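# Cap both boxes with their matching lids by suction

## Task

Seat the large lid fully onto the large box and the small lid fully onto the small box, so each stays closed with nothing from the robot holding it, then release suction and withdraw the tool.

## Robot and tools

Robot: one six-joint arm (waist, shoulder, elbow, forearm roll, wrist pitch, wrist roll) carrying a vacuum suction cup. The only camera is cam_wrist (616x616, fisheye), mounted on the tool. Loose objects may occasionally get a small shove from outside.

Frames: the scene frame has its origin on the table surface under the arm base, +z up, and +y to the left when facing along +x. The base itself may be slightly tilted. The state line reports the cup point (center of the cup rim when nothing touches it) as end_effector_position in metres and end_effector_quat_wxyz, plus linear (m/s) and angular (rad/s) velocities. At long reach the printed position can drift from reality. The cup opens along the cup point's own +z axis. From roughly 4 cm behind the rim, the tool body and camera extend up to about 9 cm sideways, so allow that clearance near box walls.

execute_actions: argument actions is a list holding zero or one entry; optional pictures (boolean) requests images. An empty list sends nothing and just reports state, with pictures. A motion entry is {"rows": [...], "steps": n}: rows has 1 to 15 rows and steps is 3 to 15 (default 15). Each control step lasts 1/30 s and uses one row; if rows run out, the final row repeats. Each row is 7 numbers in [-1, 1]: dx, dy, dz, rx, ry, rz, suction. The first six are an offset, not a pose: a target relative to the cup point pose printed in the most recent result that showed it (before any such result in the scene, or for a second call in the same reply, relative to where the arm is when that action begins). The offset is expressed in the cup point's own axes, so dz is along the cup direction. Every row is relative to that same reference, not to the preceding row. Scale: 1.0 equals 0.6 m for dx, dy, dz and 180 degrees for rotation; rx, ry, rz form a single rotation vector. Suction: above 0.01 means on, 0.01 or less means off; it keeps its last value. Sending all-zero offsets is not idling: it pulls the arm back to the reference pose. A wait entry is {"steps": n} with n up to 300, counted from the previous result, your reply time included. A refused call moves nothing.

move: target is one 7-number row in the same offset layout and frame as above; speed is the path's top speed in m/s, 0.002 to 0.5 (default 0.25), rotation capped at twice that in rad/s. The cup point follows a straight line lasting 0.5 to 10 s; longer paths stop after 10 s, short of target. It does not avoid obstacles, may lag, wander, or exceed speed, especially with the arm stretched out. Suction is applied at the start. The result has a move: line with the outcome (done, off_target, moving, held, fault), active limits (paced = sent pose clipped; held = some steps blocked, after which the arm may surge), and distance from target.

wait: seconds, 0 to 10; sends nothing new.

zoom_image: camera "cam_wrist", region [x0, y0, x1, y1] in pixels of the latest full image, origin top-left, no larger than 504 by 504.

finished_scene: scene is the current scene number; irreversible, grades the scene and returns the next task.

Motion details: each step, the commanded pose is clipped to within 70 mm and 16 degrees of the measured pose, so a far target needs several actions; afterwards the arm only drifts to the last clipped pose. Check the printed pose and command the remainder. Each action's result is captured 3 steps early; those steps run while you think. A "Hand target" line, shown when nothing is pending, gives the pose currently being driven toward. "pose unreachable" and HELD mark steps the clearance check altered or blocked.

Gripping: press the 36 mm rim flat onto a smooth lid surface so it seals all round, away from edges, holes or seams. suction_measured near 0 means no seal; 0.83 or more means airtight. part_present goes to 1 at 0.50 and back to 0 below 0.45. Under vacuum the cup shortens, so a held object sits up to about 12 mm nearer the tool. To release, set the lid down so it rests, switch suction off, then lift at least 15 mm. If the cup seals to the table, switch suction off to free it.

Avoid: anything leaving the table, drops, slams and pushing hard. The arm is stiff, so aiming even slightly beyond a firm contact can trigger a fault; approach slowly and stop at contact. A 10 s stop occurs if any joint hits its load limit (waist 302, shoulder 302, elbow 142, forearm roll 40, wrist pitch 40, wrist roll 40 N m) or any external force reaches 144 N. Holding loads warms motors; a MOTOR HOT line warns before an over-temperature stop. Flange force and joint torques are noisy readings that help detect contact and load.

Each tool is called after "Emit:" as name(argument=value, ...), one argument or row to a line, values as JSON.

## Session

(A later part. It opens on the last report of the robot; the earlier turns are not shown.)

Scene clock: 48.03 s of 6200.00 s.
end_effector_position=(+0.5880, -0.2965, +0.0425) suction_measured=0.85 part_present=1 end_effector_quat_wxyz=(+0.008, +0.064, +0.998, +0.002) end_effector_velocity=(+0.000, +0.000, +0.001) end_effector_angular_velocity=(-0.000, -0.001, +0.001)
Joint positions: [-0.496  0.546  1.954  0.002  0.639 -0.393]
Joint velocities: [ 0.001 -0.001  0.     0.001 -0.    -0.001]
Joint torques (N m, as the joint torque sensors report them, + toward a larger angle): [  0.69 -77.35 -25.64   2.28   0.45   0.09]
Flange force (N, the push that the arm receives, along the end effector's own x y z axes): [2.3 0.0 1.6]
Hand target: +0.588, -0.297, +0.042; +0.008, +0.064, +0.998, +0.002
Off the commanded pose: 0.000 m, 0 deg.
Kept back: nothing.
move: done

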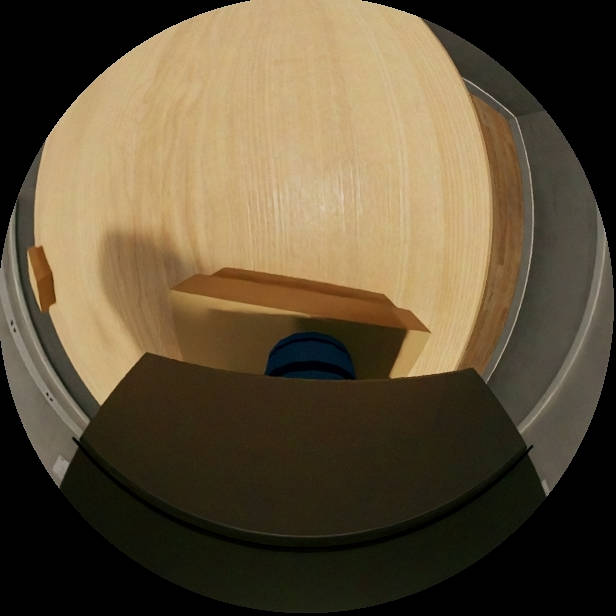

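Releasing lets the cup's extension push it down.

Emit:
move(
  target=[0,0,0.004,0,0,0,0],
  speed=0.01,
)

Emit:
move(
  target=[0.1,0.3,-0.4,0,0,0,0],
  speed=0.15,
)

Scene clock: 48.97 s of 6200.00 s.
end_effector_position=(+0.5881, -0.2965, +0.0401) suction_measured=0.00 part_present=0 end_effector_quat_wxyz=(+0.008, +0.064, +0.998, +0.002) end_effector_velocity=(+0.000, +0.000, -0.000) end_effector_angular_velocity=(+0.000, -0.001, +0.000)
Joint positions: [-0.496  0.55   1.955  0.002  0.635 -0.393]
Joint velocities: [ 0.     0.    -0.     0.001 -0.001 -0.001]
Joint torques (N m, as the joint torque sensors report them, + toward a larger angle): [  1.26 -72.55 -22.92   2.39   0.59   0.1 ]
Flange force (N, the push that the arm receives, along the end effector's own x y z axes): [2.3 -0.6 -5.5]
Hand target: +0.588, -0.297, +0.040; +0.008, +0.064, +0.998, +0.002
Off the commanded pose: 0.000 m, 0 deg.
Kept back: nothing.
move: done

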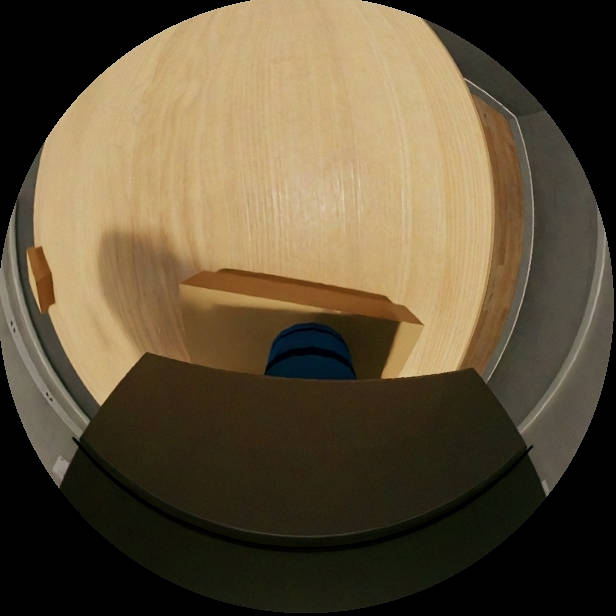

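Scene clock: 51.33 s of 6200.00 s.
end_effector_position=(+0.5472, -0.1105, +0.2797) suction_measured=0.00 part_present=0 end_effector_quat_wxyz=(+0.008, +0.064, +0.998, +0.002) end_effector_velocity=(+0.000, -0.000, +0.000) end_effector_angular_velocity=(-0.001, -0.000, -0.001)
Joint positions: [-0.235  0.137  1.99   0.001  1.013 -0.132]
Joint velocities: [-0.    -0.    -0.    -0.001  0.     0.001]
Joint torques (N m, as the joint torque sensors report them, + toward a larger angle): [  0.69 -47.11 -35.6    3.35   0.41   0.16]
Flange force (N, the push that the arm receives, along the end effector's own x y z axes): [1.9 -1.8 2.0]
Hand target: +0.547, -0.110, +0.280; +0.008, +0.064, +0.998, +0.002
Off the commanded pose: 0.001 m, 0 deg.
Kept back: nothing.
move: done

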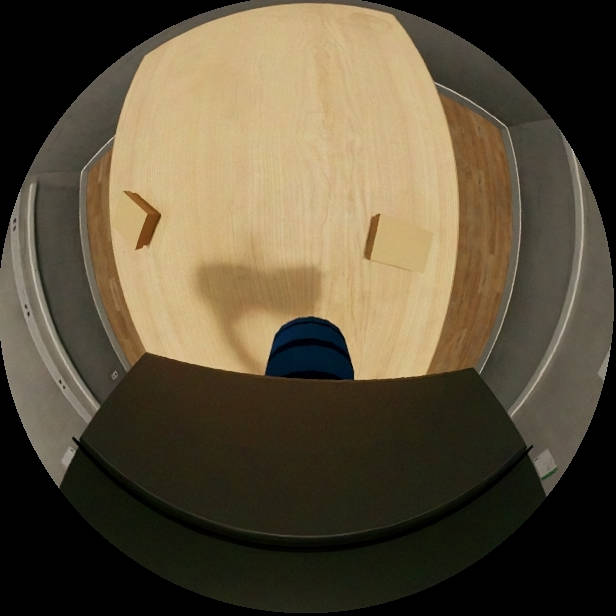

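Emit:
finished_scene(
  scene=1,
)

The scene is finished: the task was done.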